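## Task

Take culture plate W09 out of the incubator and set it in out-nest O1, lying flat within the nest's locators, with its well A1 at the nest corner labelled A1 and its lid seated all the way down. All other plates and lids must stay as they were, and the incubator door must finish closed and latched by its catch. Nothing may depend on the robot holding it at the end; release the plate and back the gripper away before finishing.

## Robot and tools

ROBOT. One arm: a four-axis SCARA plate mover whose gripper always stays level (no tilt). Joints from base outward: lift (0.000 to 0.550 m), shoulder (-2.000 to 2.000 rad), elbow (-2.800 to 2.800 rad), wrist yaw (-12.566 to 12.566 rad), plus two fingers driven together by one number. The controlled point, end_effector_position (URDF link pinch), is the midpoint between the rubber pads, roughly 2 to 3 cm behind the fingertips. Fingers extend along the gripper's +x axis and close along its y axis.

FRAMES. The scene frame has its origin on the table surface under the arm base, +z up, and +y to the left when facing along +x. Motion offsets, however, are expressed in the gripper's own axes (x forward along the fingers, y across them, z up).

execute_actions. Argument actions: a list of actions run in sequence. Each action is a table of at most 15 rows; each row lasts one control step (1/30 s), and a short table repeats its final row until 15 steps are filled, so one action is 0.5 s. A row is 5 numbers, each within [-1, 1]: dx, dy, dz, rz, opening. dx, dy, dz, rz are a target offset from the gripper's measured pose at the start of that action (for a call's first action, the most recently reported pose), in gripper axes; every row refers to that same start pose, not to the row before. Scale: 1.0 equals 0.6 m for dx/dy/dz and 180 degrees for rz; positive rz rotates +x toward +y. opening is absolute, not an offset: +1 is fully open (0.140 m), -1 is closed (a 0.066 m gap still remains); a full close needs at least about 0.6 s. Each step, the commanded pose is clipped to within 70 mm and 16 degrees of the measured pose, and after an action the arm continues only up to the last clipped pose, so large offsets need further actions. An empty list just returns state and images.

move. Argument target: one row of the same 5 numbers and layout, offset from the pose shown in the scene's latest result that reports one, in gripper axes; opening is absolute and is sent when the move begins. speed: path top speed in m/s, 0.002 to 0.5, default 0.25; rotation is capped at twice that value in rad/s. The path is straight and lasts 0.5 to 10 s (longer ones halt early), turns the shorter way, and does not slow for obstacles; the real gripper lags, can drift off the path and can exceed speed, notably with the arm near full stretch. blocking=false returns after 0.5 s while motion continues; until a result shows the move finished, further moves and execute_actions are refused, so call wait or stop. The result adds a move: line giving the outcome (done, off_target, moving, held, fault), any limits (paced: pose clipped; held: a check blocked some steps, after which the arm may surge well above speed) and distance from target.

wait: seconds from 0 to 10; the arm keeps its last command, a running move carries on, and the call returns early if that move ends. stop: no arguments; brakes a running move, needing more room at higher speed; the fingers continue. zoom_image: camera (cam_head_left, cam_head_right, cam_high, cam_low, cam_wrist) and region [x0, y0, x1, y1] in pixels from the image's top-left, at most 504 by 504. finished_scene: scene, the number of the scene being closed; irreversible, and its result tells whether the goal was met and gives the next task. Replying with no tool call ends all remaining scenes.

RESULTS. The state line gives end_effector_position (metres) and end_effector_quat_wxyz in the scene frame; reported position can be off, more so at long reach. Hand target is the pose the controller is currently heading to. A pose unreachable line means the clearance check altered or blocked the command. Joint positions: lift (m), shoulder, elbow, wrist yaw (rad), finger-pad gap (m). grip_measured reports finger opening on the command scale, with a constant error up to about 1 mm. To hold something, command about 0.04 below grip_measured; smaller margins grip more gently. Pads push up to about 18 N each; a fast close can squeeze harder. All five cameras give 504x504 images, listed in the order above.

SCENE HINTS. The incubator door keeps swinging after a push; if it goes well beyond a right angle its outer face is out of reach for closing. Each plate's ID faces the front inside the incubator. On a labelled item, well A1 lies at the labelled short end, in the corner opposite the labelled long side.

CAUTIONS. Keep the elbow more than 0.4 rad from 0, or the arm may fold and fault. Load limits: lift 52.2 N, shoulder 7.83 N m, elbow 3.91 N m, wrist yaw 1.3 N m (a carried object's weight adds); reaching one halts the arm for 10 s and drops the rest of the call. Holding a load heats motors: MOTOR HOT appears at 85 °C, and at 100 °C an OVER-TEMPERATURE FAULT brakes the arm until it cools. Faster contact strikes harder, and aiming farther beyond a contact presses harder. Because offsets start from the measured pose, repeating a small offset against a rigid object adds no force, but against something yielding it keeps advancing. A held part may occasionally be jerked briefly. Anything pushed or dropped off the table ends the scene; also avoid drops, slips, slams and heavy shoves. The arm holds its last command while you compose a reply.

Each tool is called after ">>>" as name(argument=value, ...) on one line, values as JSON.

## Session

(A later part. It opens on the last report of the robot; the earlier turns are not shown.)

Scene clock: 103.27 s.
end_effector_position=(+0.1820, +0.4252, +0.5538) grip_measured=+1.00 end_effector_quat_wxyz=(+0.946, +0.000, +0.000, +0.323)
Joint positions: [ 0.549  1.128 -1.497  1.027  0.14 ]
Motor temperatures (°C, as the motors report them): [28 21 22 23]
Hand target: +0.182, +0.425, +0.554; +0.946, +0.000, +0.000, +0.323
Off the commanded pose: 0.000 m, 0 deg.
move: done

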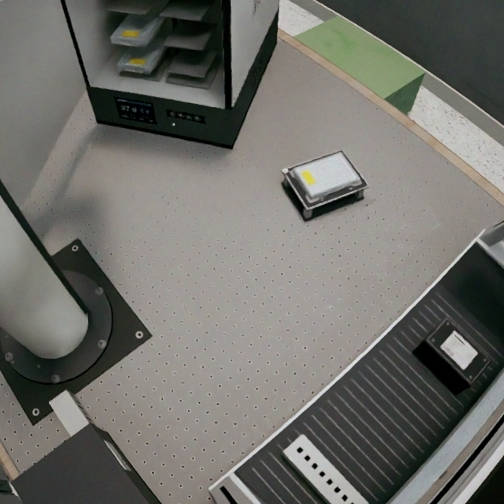

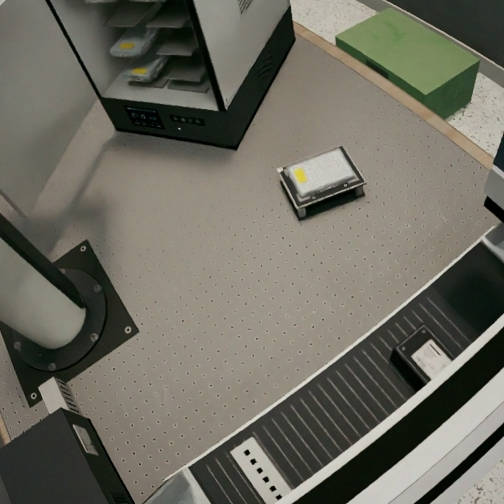

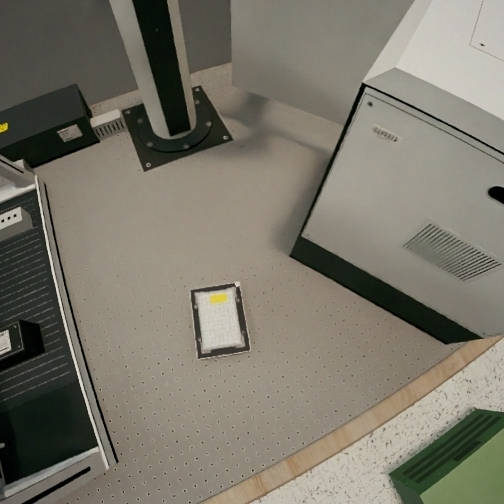

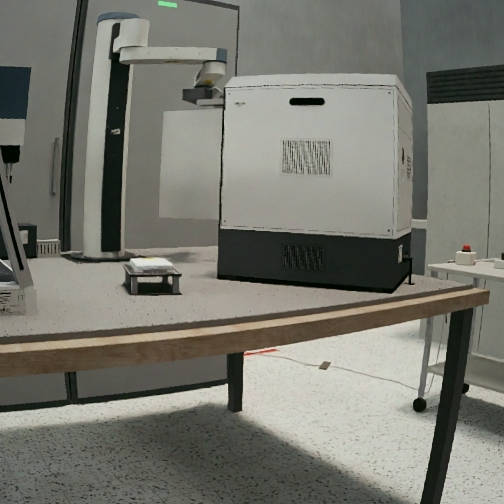

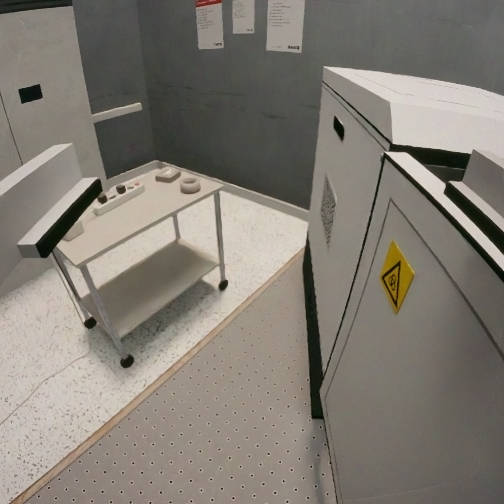

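>>> move(target=[0,0.025,-0.005,0,0.2])

>>> move(target=[0,0,-0.09,0,0.2], speed=0.1)

>>> move(target=[-0.076,-0.132,0,0.1667,0.2], speed=0.1)

Scene clock: 109.60 s.
end_effector_position=(+0.1729, +0.4370, +0.5509) grip_measured=+0.20 end_effector_quat_wxyz=(+0.946, +0.000, +0.000, +0.323)
Joint positions: [ 0.546  1.174 -1.573  1.056  0.11 ]
Motor temperatures (°C, as the motors report them): [28 21 22 23]
Hand target: +0.173, +0.437, +0.551; +0.946, +0.000, +0.000, +0.323
Off the commanded pose: 0.000 m, 0 deg.
move: done

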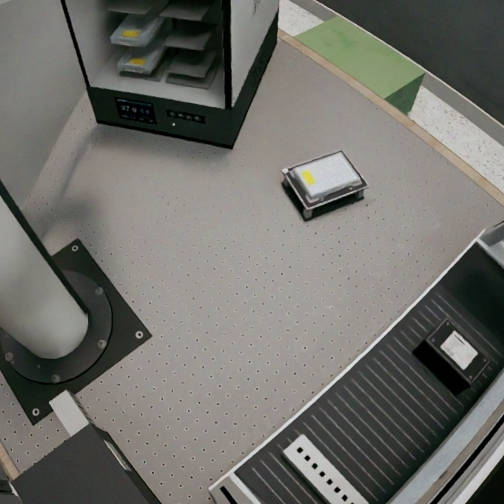

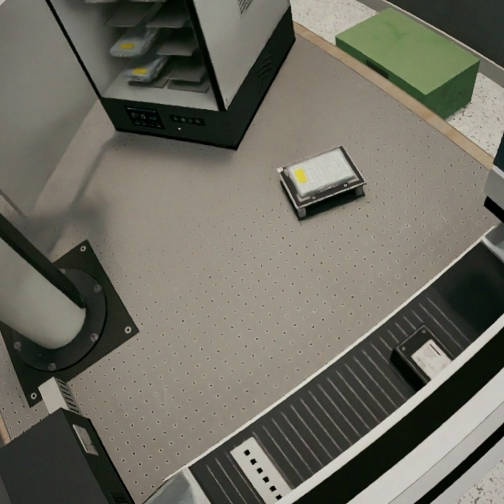

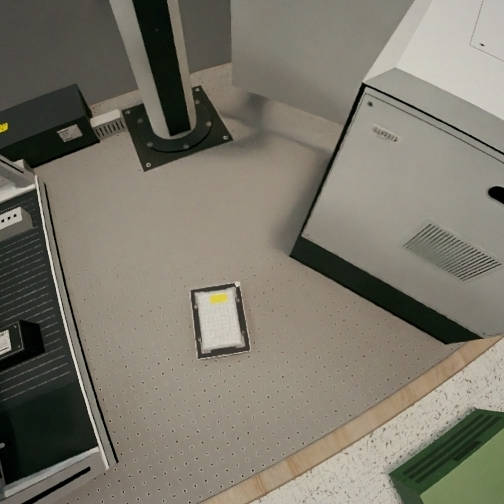

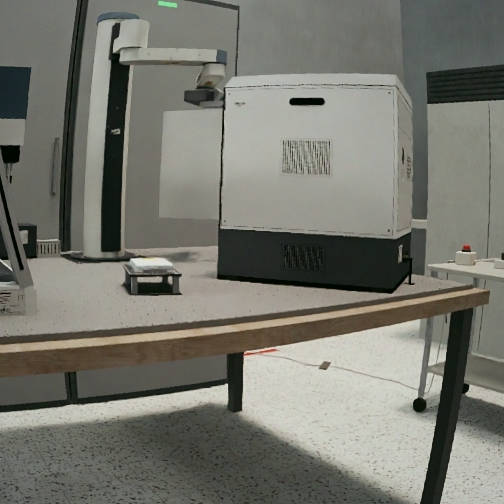

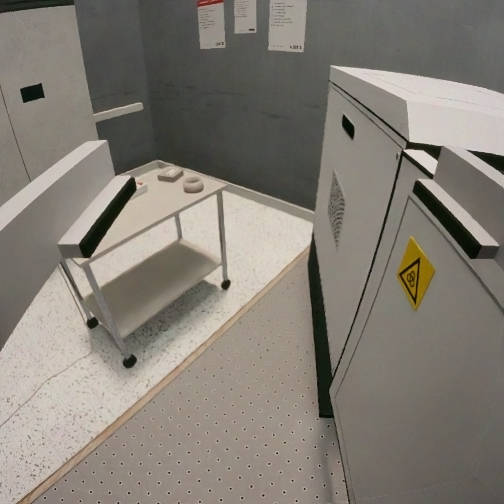

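Scene clock: 110.43 s.
end_effector_position=(+0.1729, +0.4370, +0.4968) grip_measured=+0.20 end_effector_quat_wxyz=(+0.946, +0.000, +0.000, +0.323)
Joint positions: [ 0.492  1.174 -1.573  1.056  0.11 ]
Motor temperatures (°C, as the motors report them): [28 21 22 23]
Hand target: +0.173, +0.437, +0.497; +0.946, +0.000, +0.000, +0.323
Off the commanded pose: 0.000 m, 0 deg.
move: done

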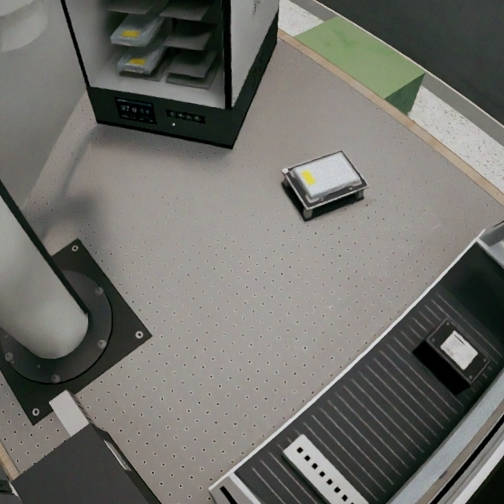

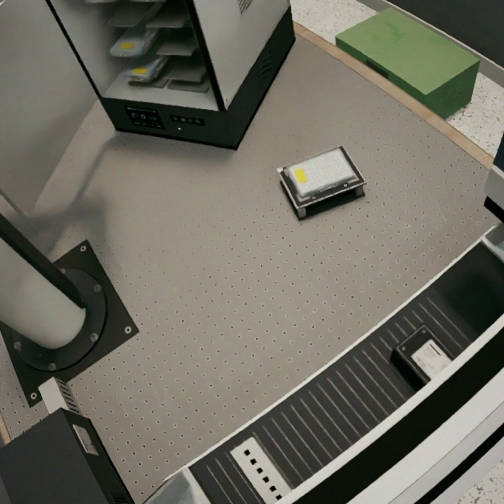

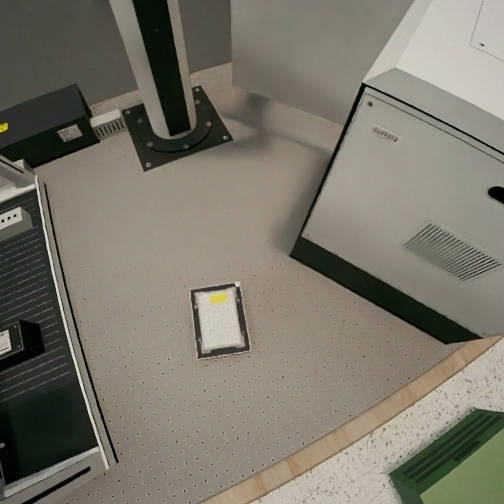

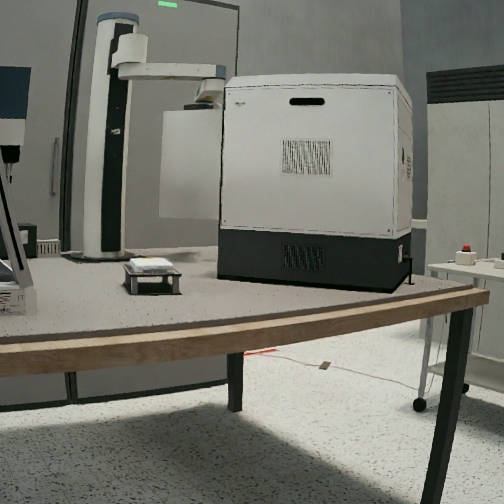

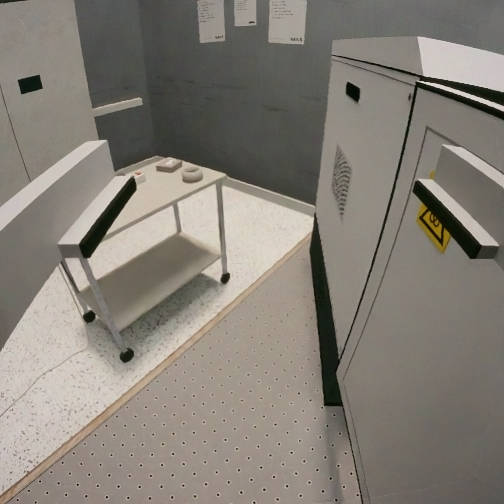

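Scene clock: 113.30 s.
end_effector_position=(+0.1852, +0.3464, +0.4968) grip_measured=+0.20 end_effector_quat_wxyz=(+0.831, +0.000, +0.000, +0.557)
Joint positions: [ 0.492  0.793 -0.866  1.253  0.11 ]
Motor temperatures (°C, as the motors report them): [28 21 22 23]
Hand target: +0.185, +0.346, +0.497; +0.831, +0.000, +0.000, +0.557
Off the commanded pose: 0.000 m, 0 deg.
move: done

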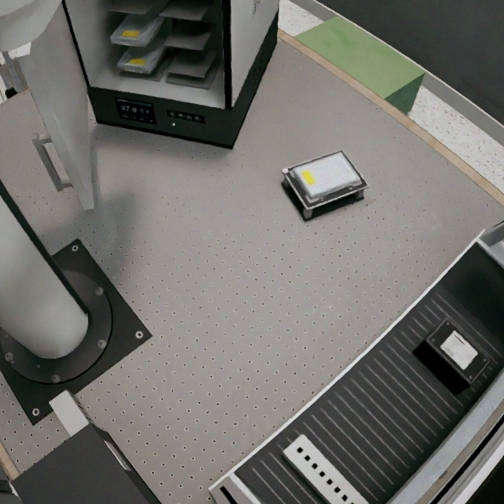

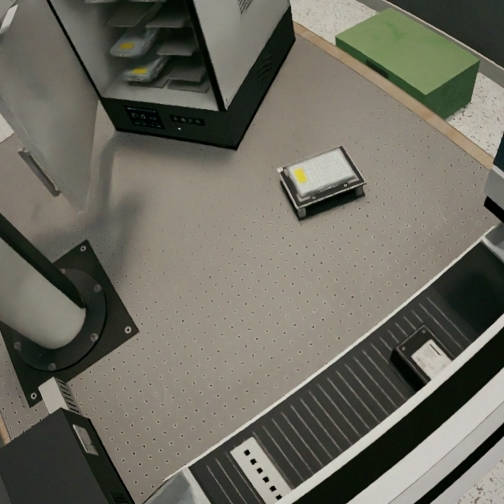

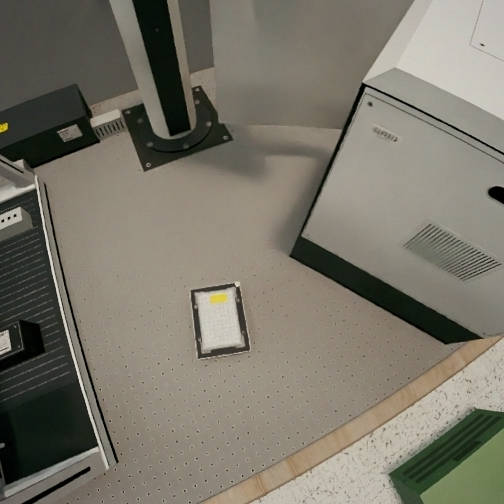

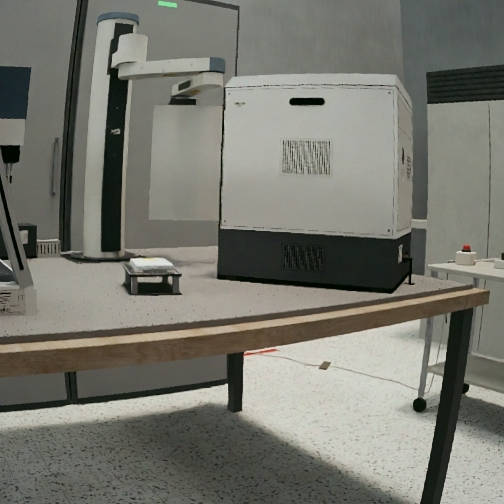

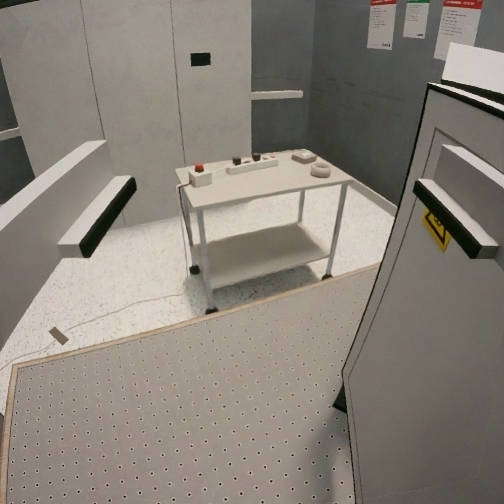

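>>> move(target=[-0.076,-0.132,-0.025,0.1667,0.2], speed=0.13)

>>> move(target=[-0.072,-0.117,0,0.148,0.2], speed=0.11)

Scene clock: 118.83 s.
end_effector_position=(+0.2413, +0.2741, +0.4818) grip_measured=+0.20 end_effector_quat_wxyz=(+0.658, +0.000, +0.000, +0.753)
Joint positions: [ 0.477 -0.016 -0.606  2.327  0.11 ]
Motor temperatures (°C, as the motors report them): [28 21 22 23]
Hand target: +0.241, +0.274, +0.482; +0.658, +0.000, +0.000, +0.753
Off the commanded pose: 0.000 m, 0 deg.
move: done

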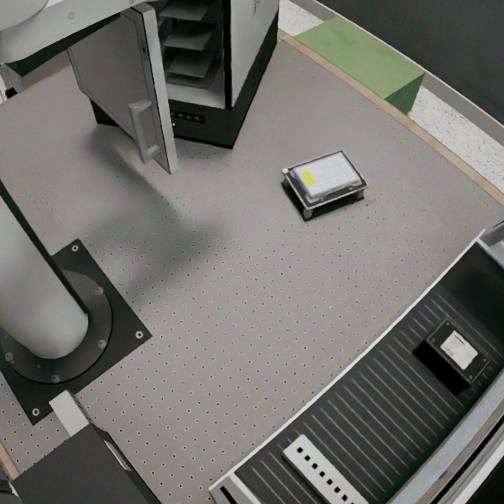

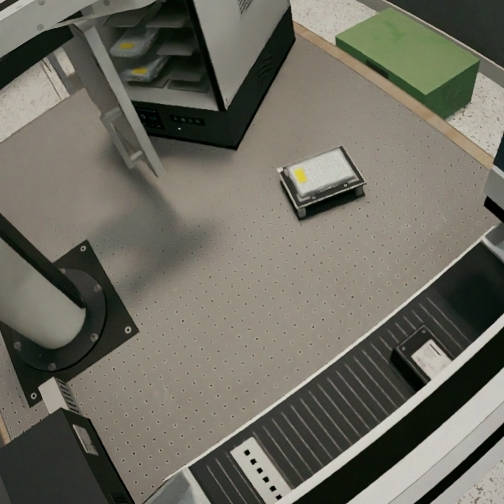

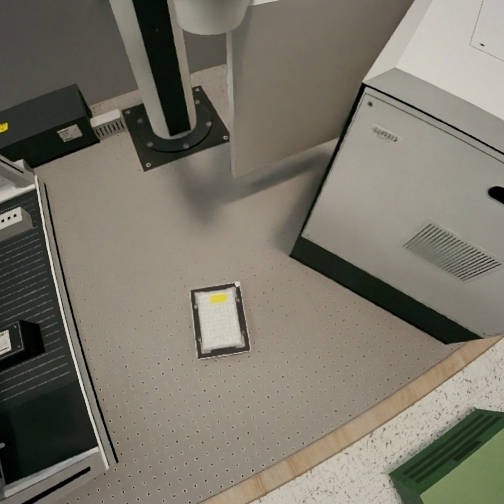

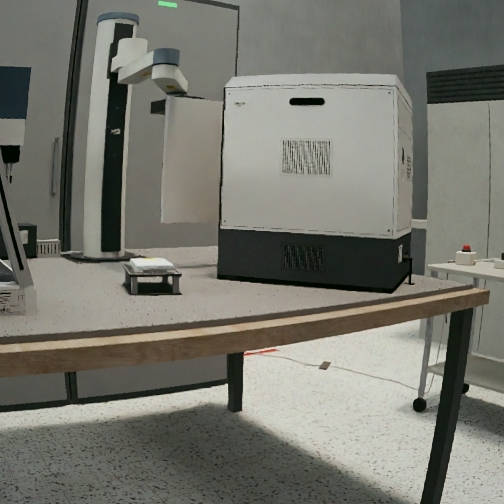

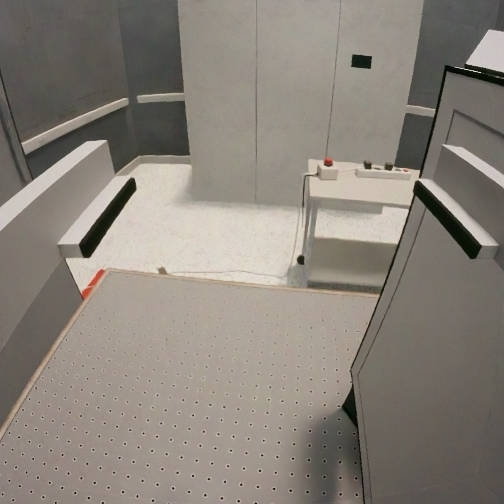

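Scene clock: 121.20 s.
end_effector_position=(+0.3168, +0.2406, +0.4818) grip_measured=+0.20 end_effector_quat_wxyz=(+0.467, +0.000, +0.000, +0.884)
Joint positions: [ 0.477 -0.413 -1.008  3.59   0.11 ]
Motor temperatures (°C, as the motors report them): [28 21 22 23]
Hand target: +0.317, +0.241, +0.482; +0.467, +0.000, +0.000, +0.884
Off the commanded pose: 0.000 m, 0 deg.
move: done

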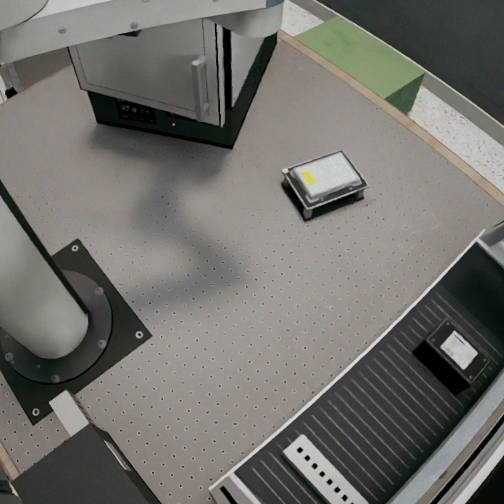

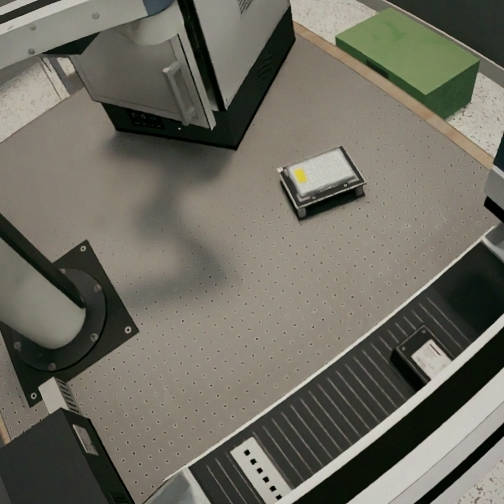

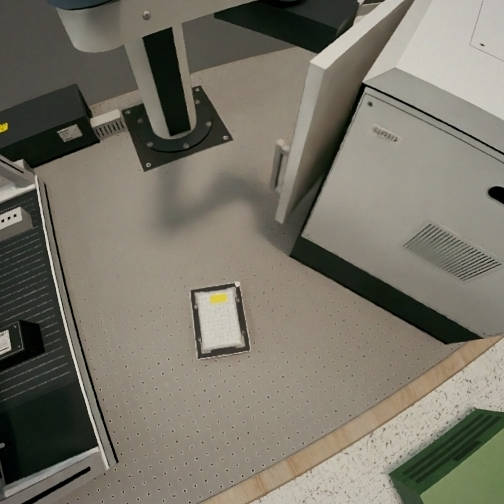

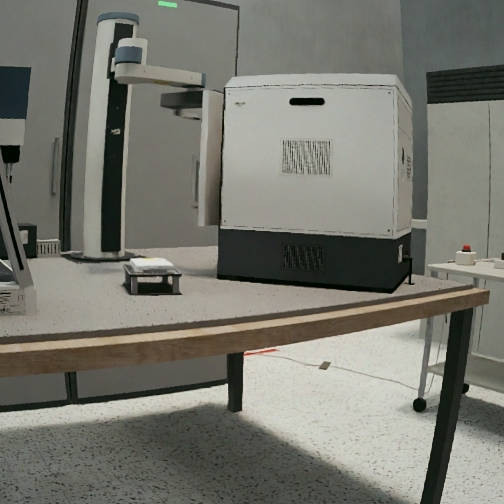

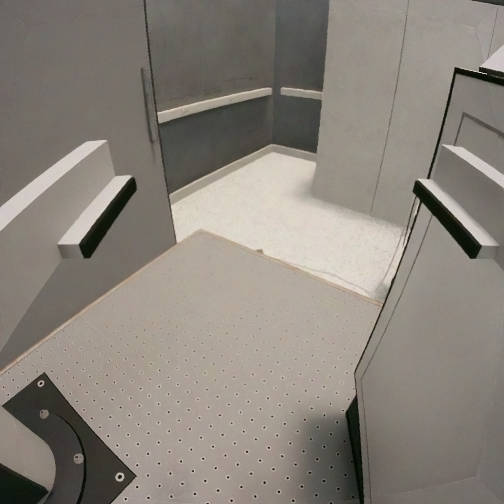

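>>> move(target=[0,-0.06,0,0,0.2], speed=0.04)

Scene clock: 123.57 s.
end_effector_position=(+0.3466, +0.2609, +0.4818) grip_measured=+0.20 end_effector_quat_wxyz=(+0.468, +0.000, +0.000, +0.884)
Joint positions: [ 0.477 -0.344 -1.172  3.684  0.11 ]
Motor temperatures (°C, as the motors report them): [28 21 22 23]
Hand target: +0.347, +0.261, +0.482; +0.467, +0.000, +0.000, +0.884
Off the commanded pose: 0.000 m, 0 deg.
move: done

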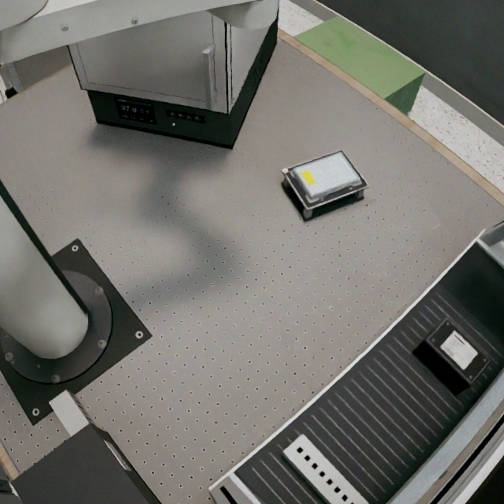

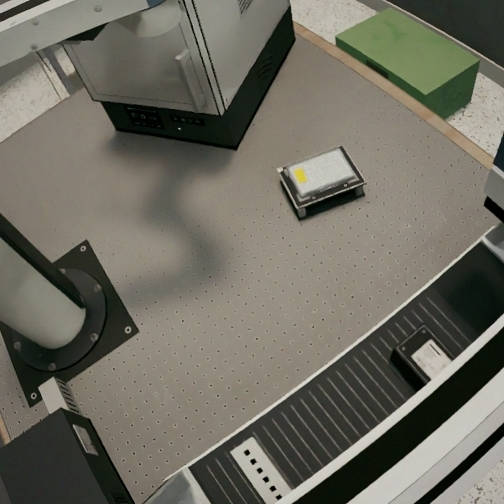

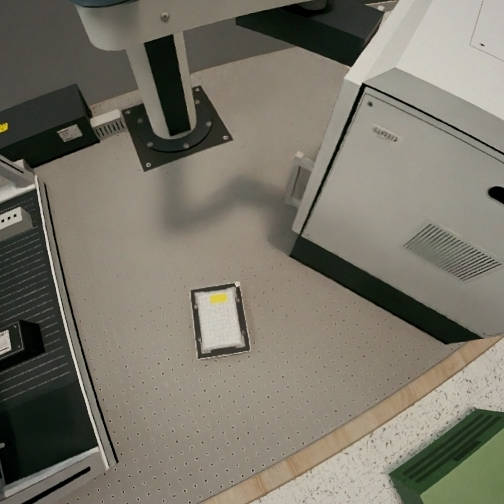

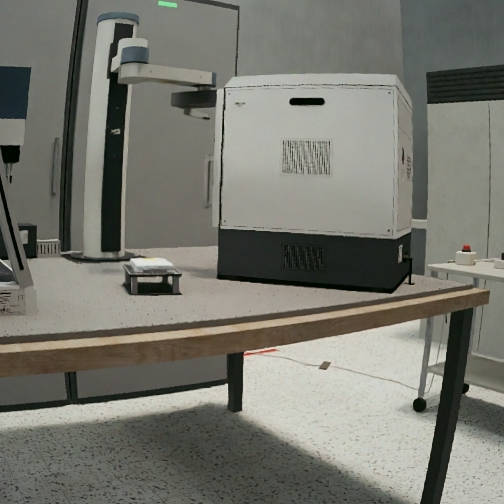

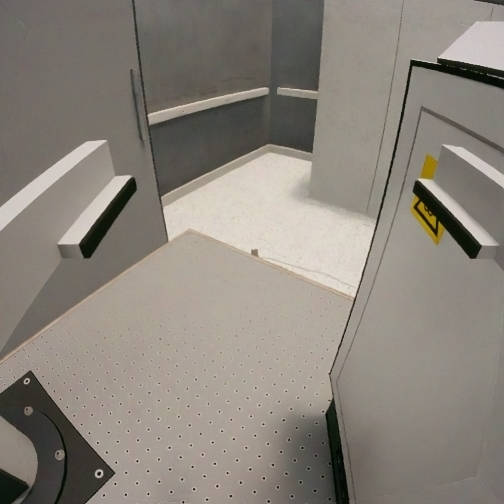

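>>> move(target=[0,-0.008,0,0,0.2], speed=0.015)

>>> zoom_image(camera="cam_high", region=[300, 10, 420, 130])

Scene clock: 136.43 s.
end_effector_position=(+0.3491, +0.2630, +0.4818) grip_measured=+0.20 end_effector_quat_wxyz=(+0.470, +0.000, +0.000, +0.883)
Joint positions: [ 0.477 -0.338 -1.184  3.685  0.11 ]
Motor temperatures (°C, as the motors report them): [28 21 22 23]
Hand target: +0.349, +0.263, +0.482; +0.470, +0.000, +0.000, +0.883
Off the commanded pose: 0.002 m, 0 deg.
TORQUE FAULT: the external load on joint 3 (elbow) reached its load limit, and the arm stopped for 10 seconds. That time counts as 20 of the actions that you can send in this scene. The arm's remaining commands of this call were not run. The arm holds where it stopped, with its grip as last carried out, and accepts commands again: back off and push less far. The arm stops again, at the same cost, whenever a joint's load reaches its limit.
move: fault

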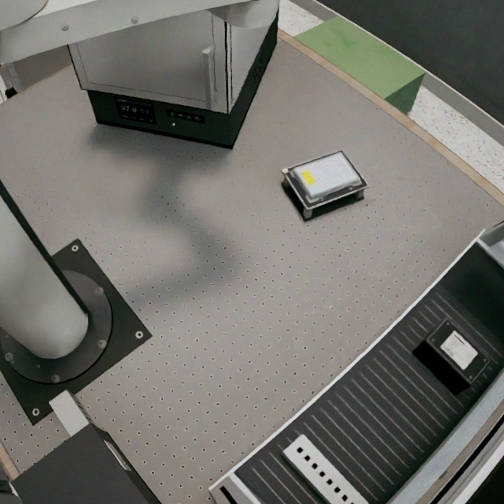

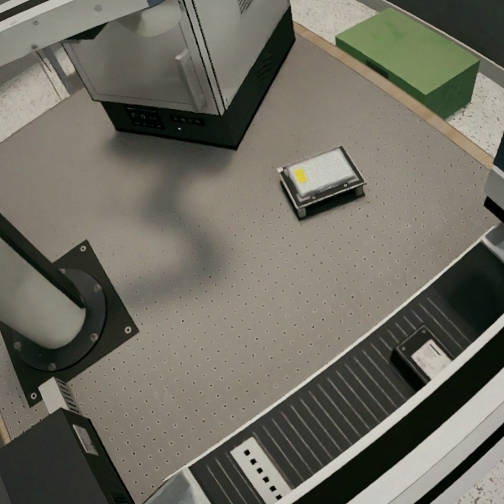

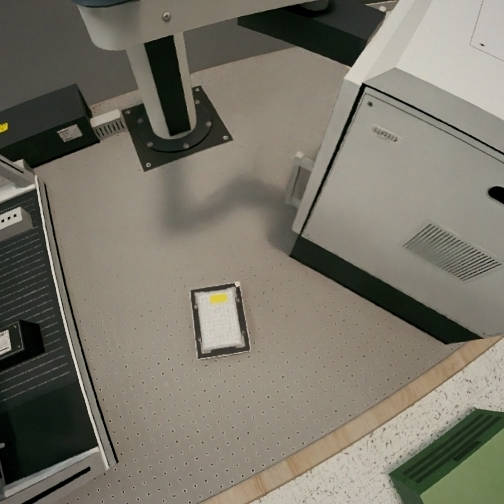

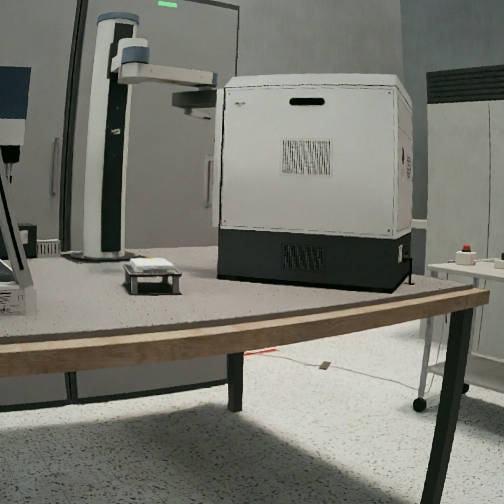

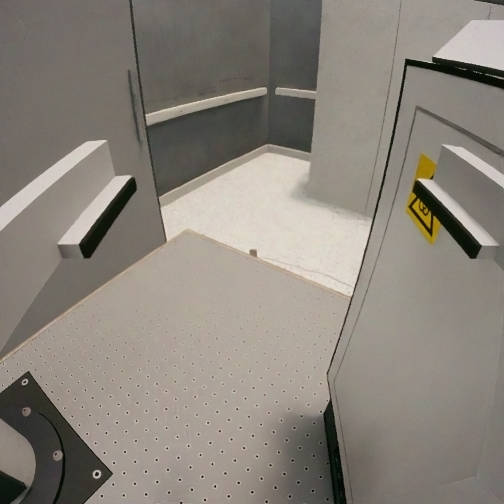

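Region (300, 10, 420, 130) of cam_high's 504x504 image, scaled by 4.200, with more detail than that image has.

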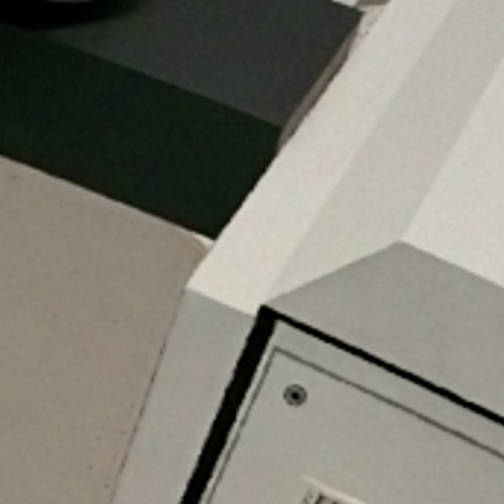

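It was already shut.

>>> move(target=[-0.05,0.13,0,0,0.2])

>>> finished_scene(scene=1)

Scene clock: 138.47 s.
end_effector_position=(+0.3012, +0.1945, +0.4818) grip_measured=+0.20 end_effector_quat_wxyz=(+0.470, +0.000, +0.000, +0.883)
Joint positions: [ 0.477 -0.61  -0.856  3.629  0.11 ]
Motor temperatures (°C, as the motors report them): [28 21 22 23]
Hand target: +0.301, +0.195, +0.482; +0.470, +0.000, +0.000, +0.883
Off the commanded pose: 0.000 m, 0 deg.
move: done

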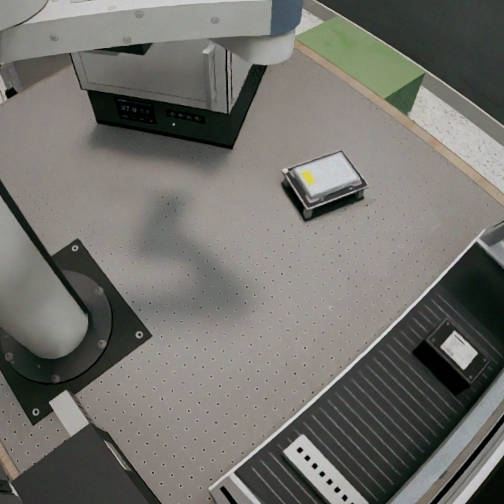

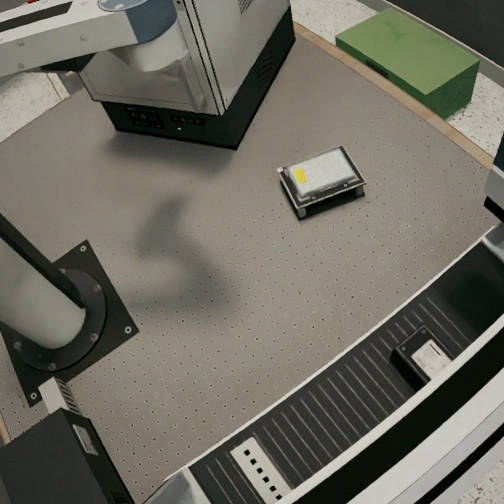

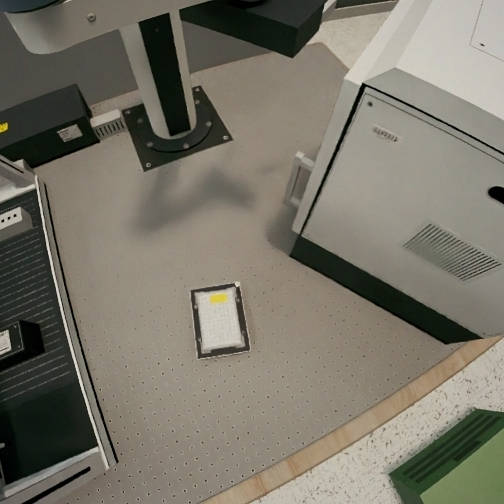

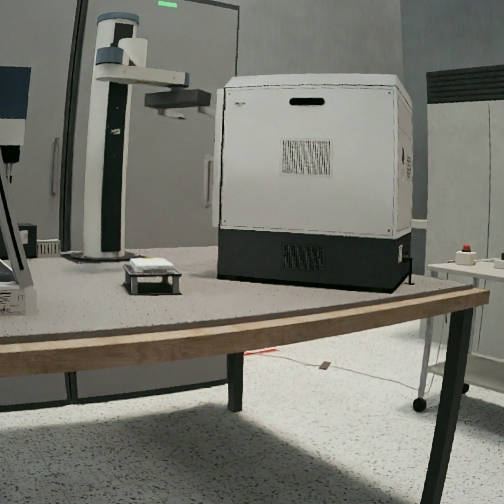

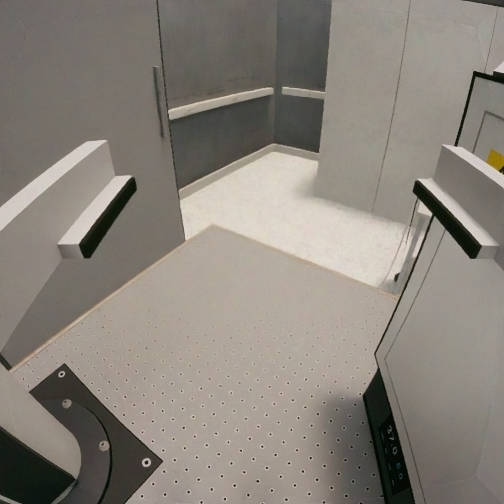

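The scene is finished: the task was done.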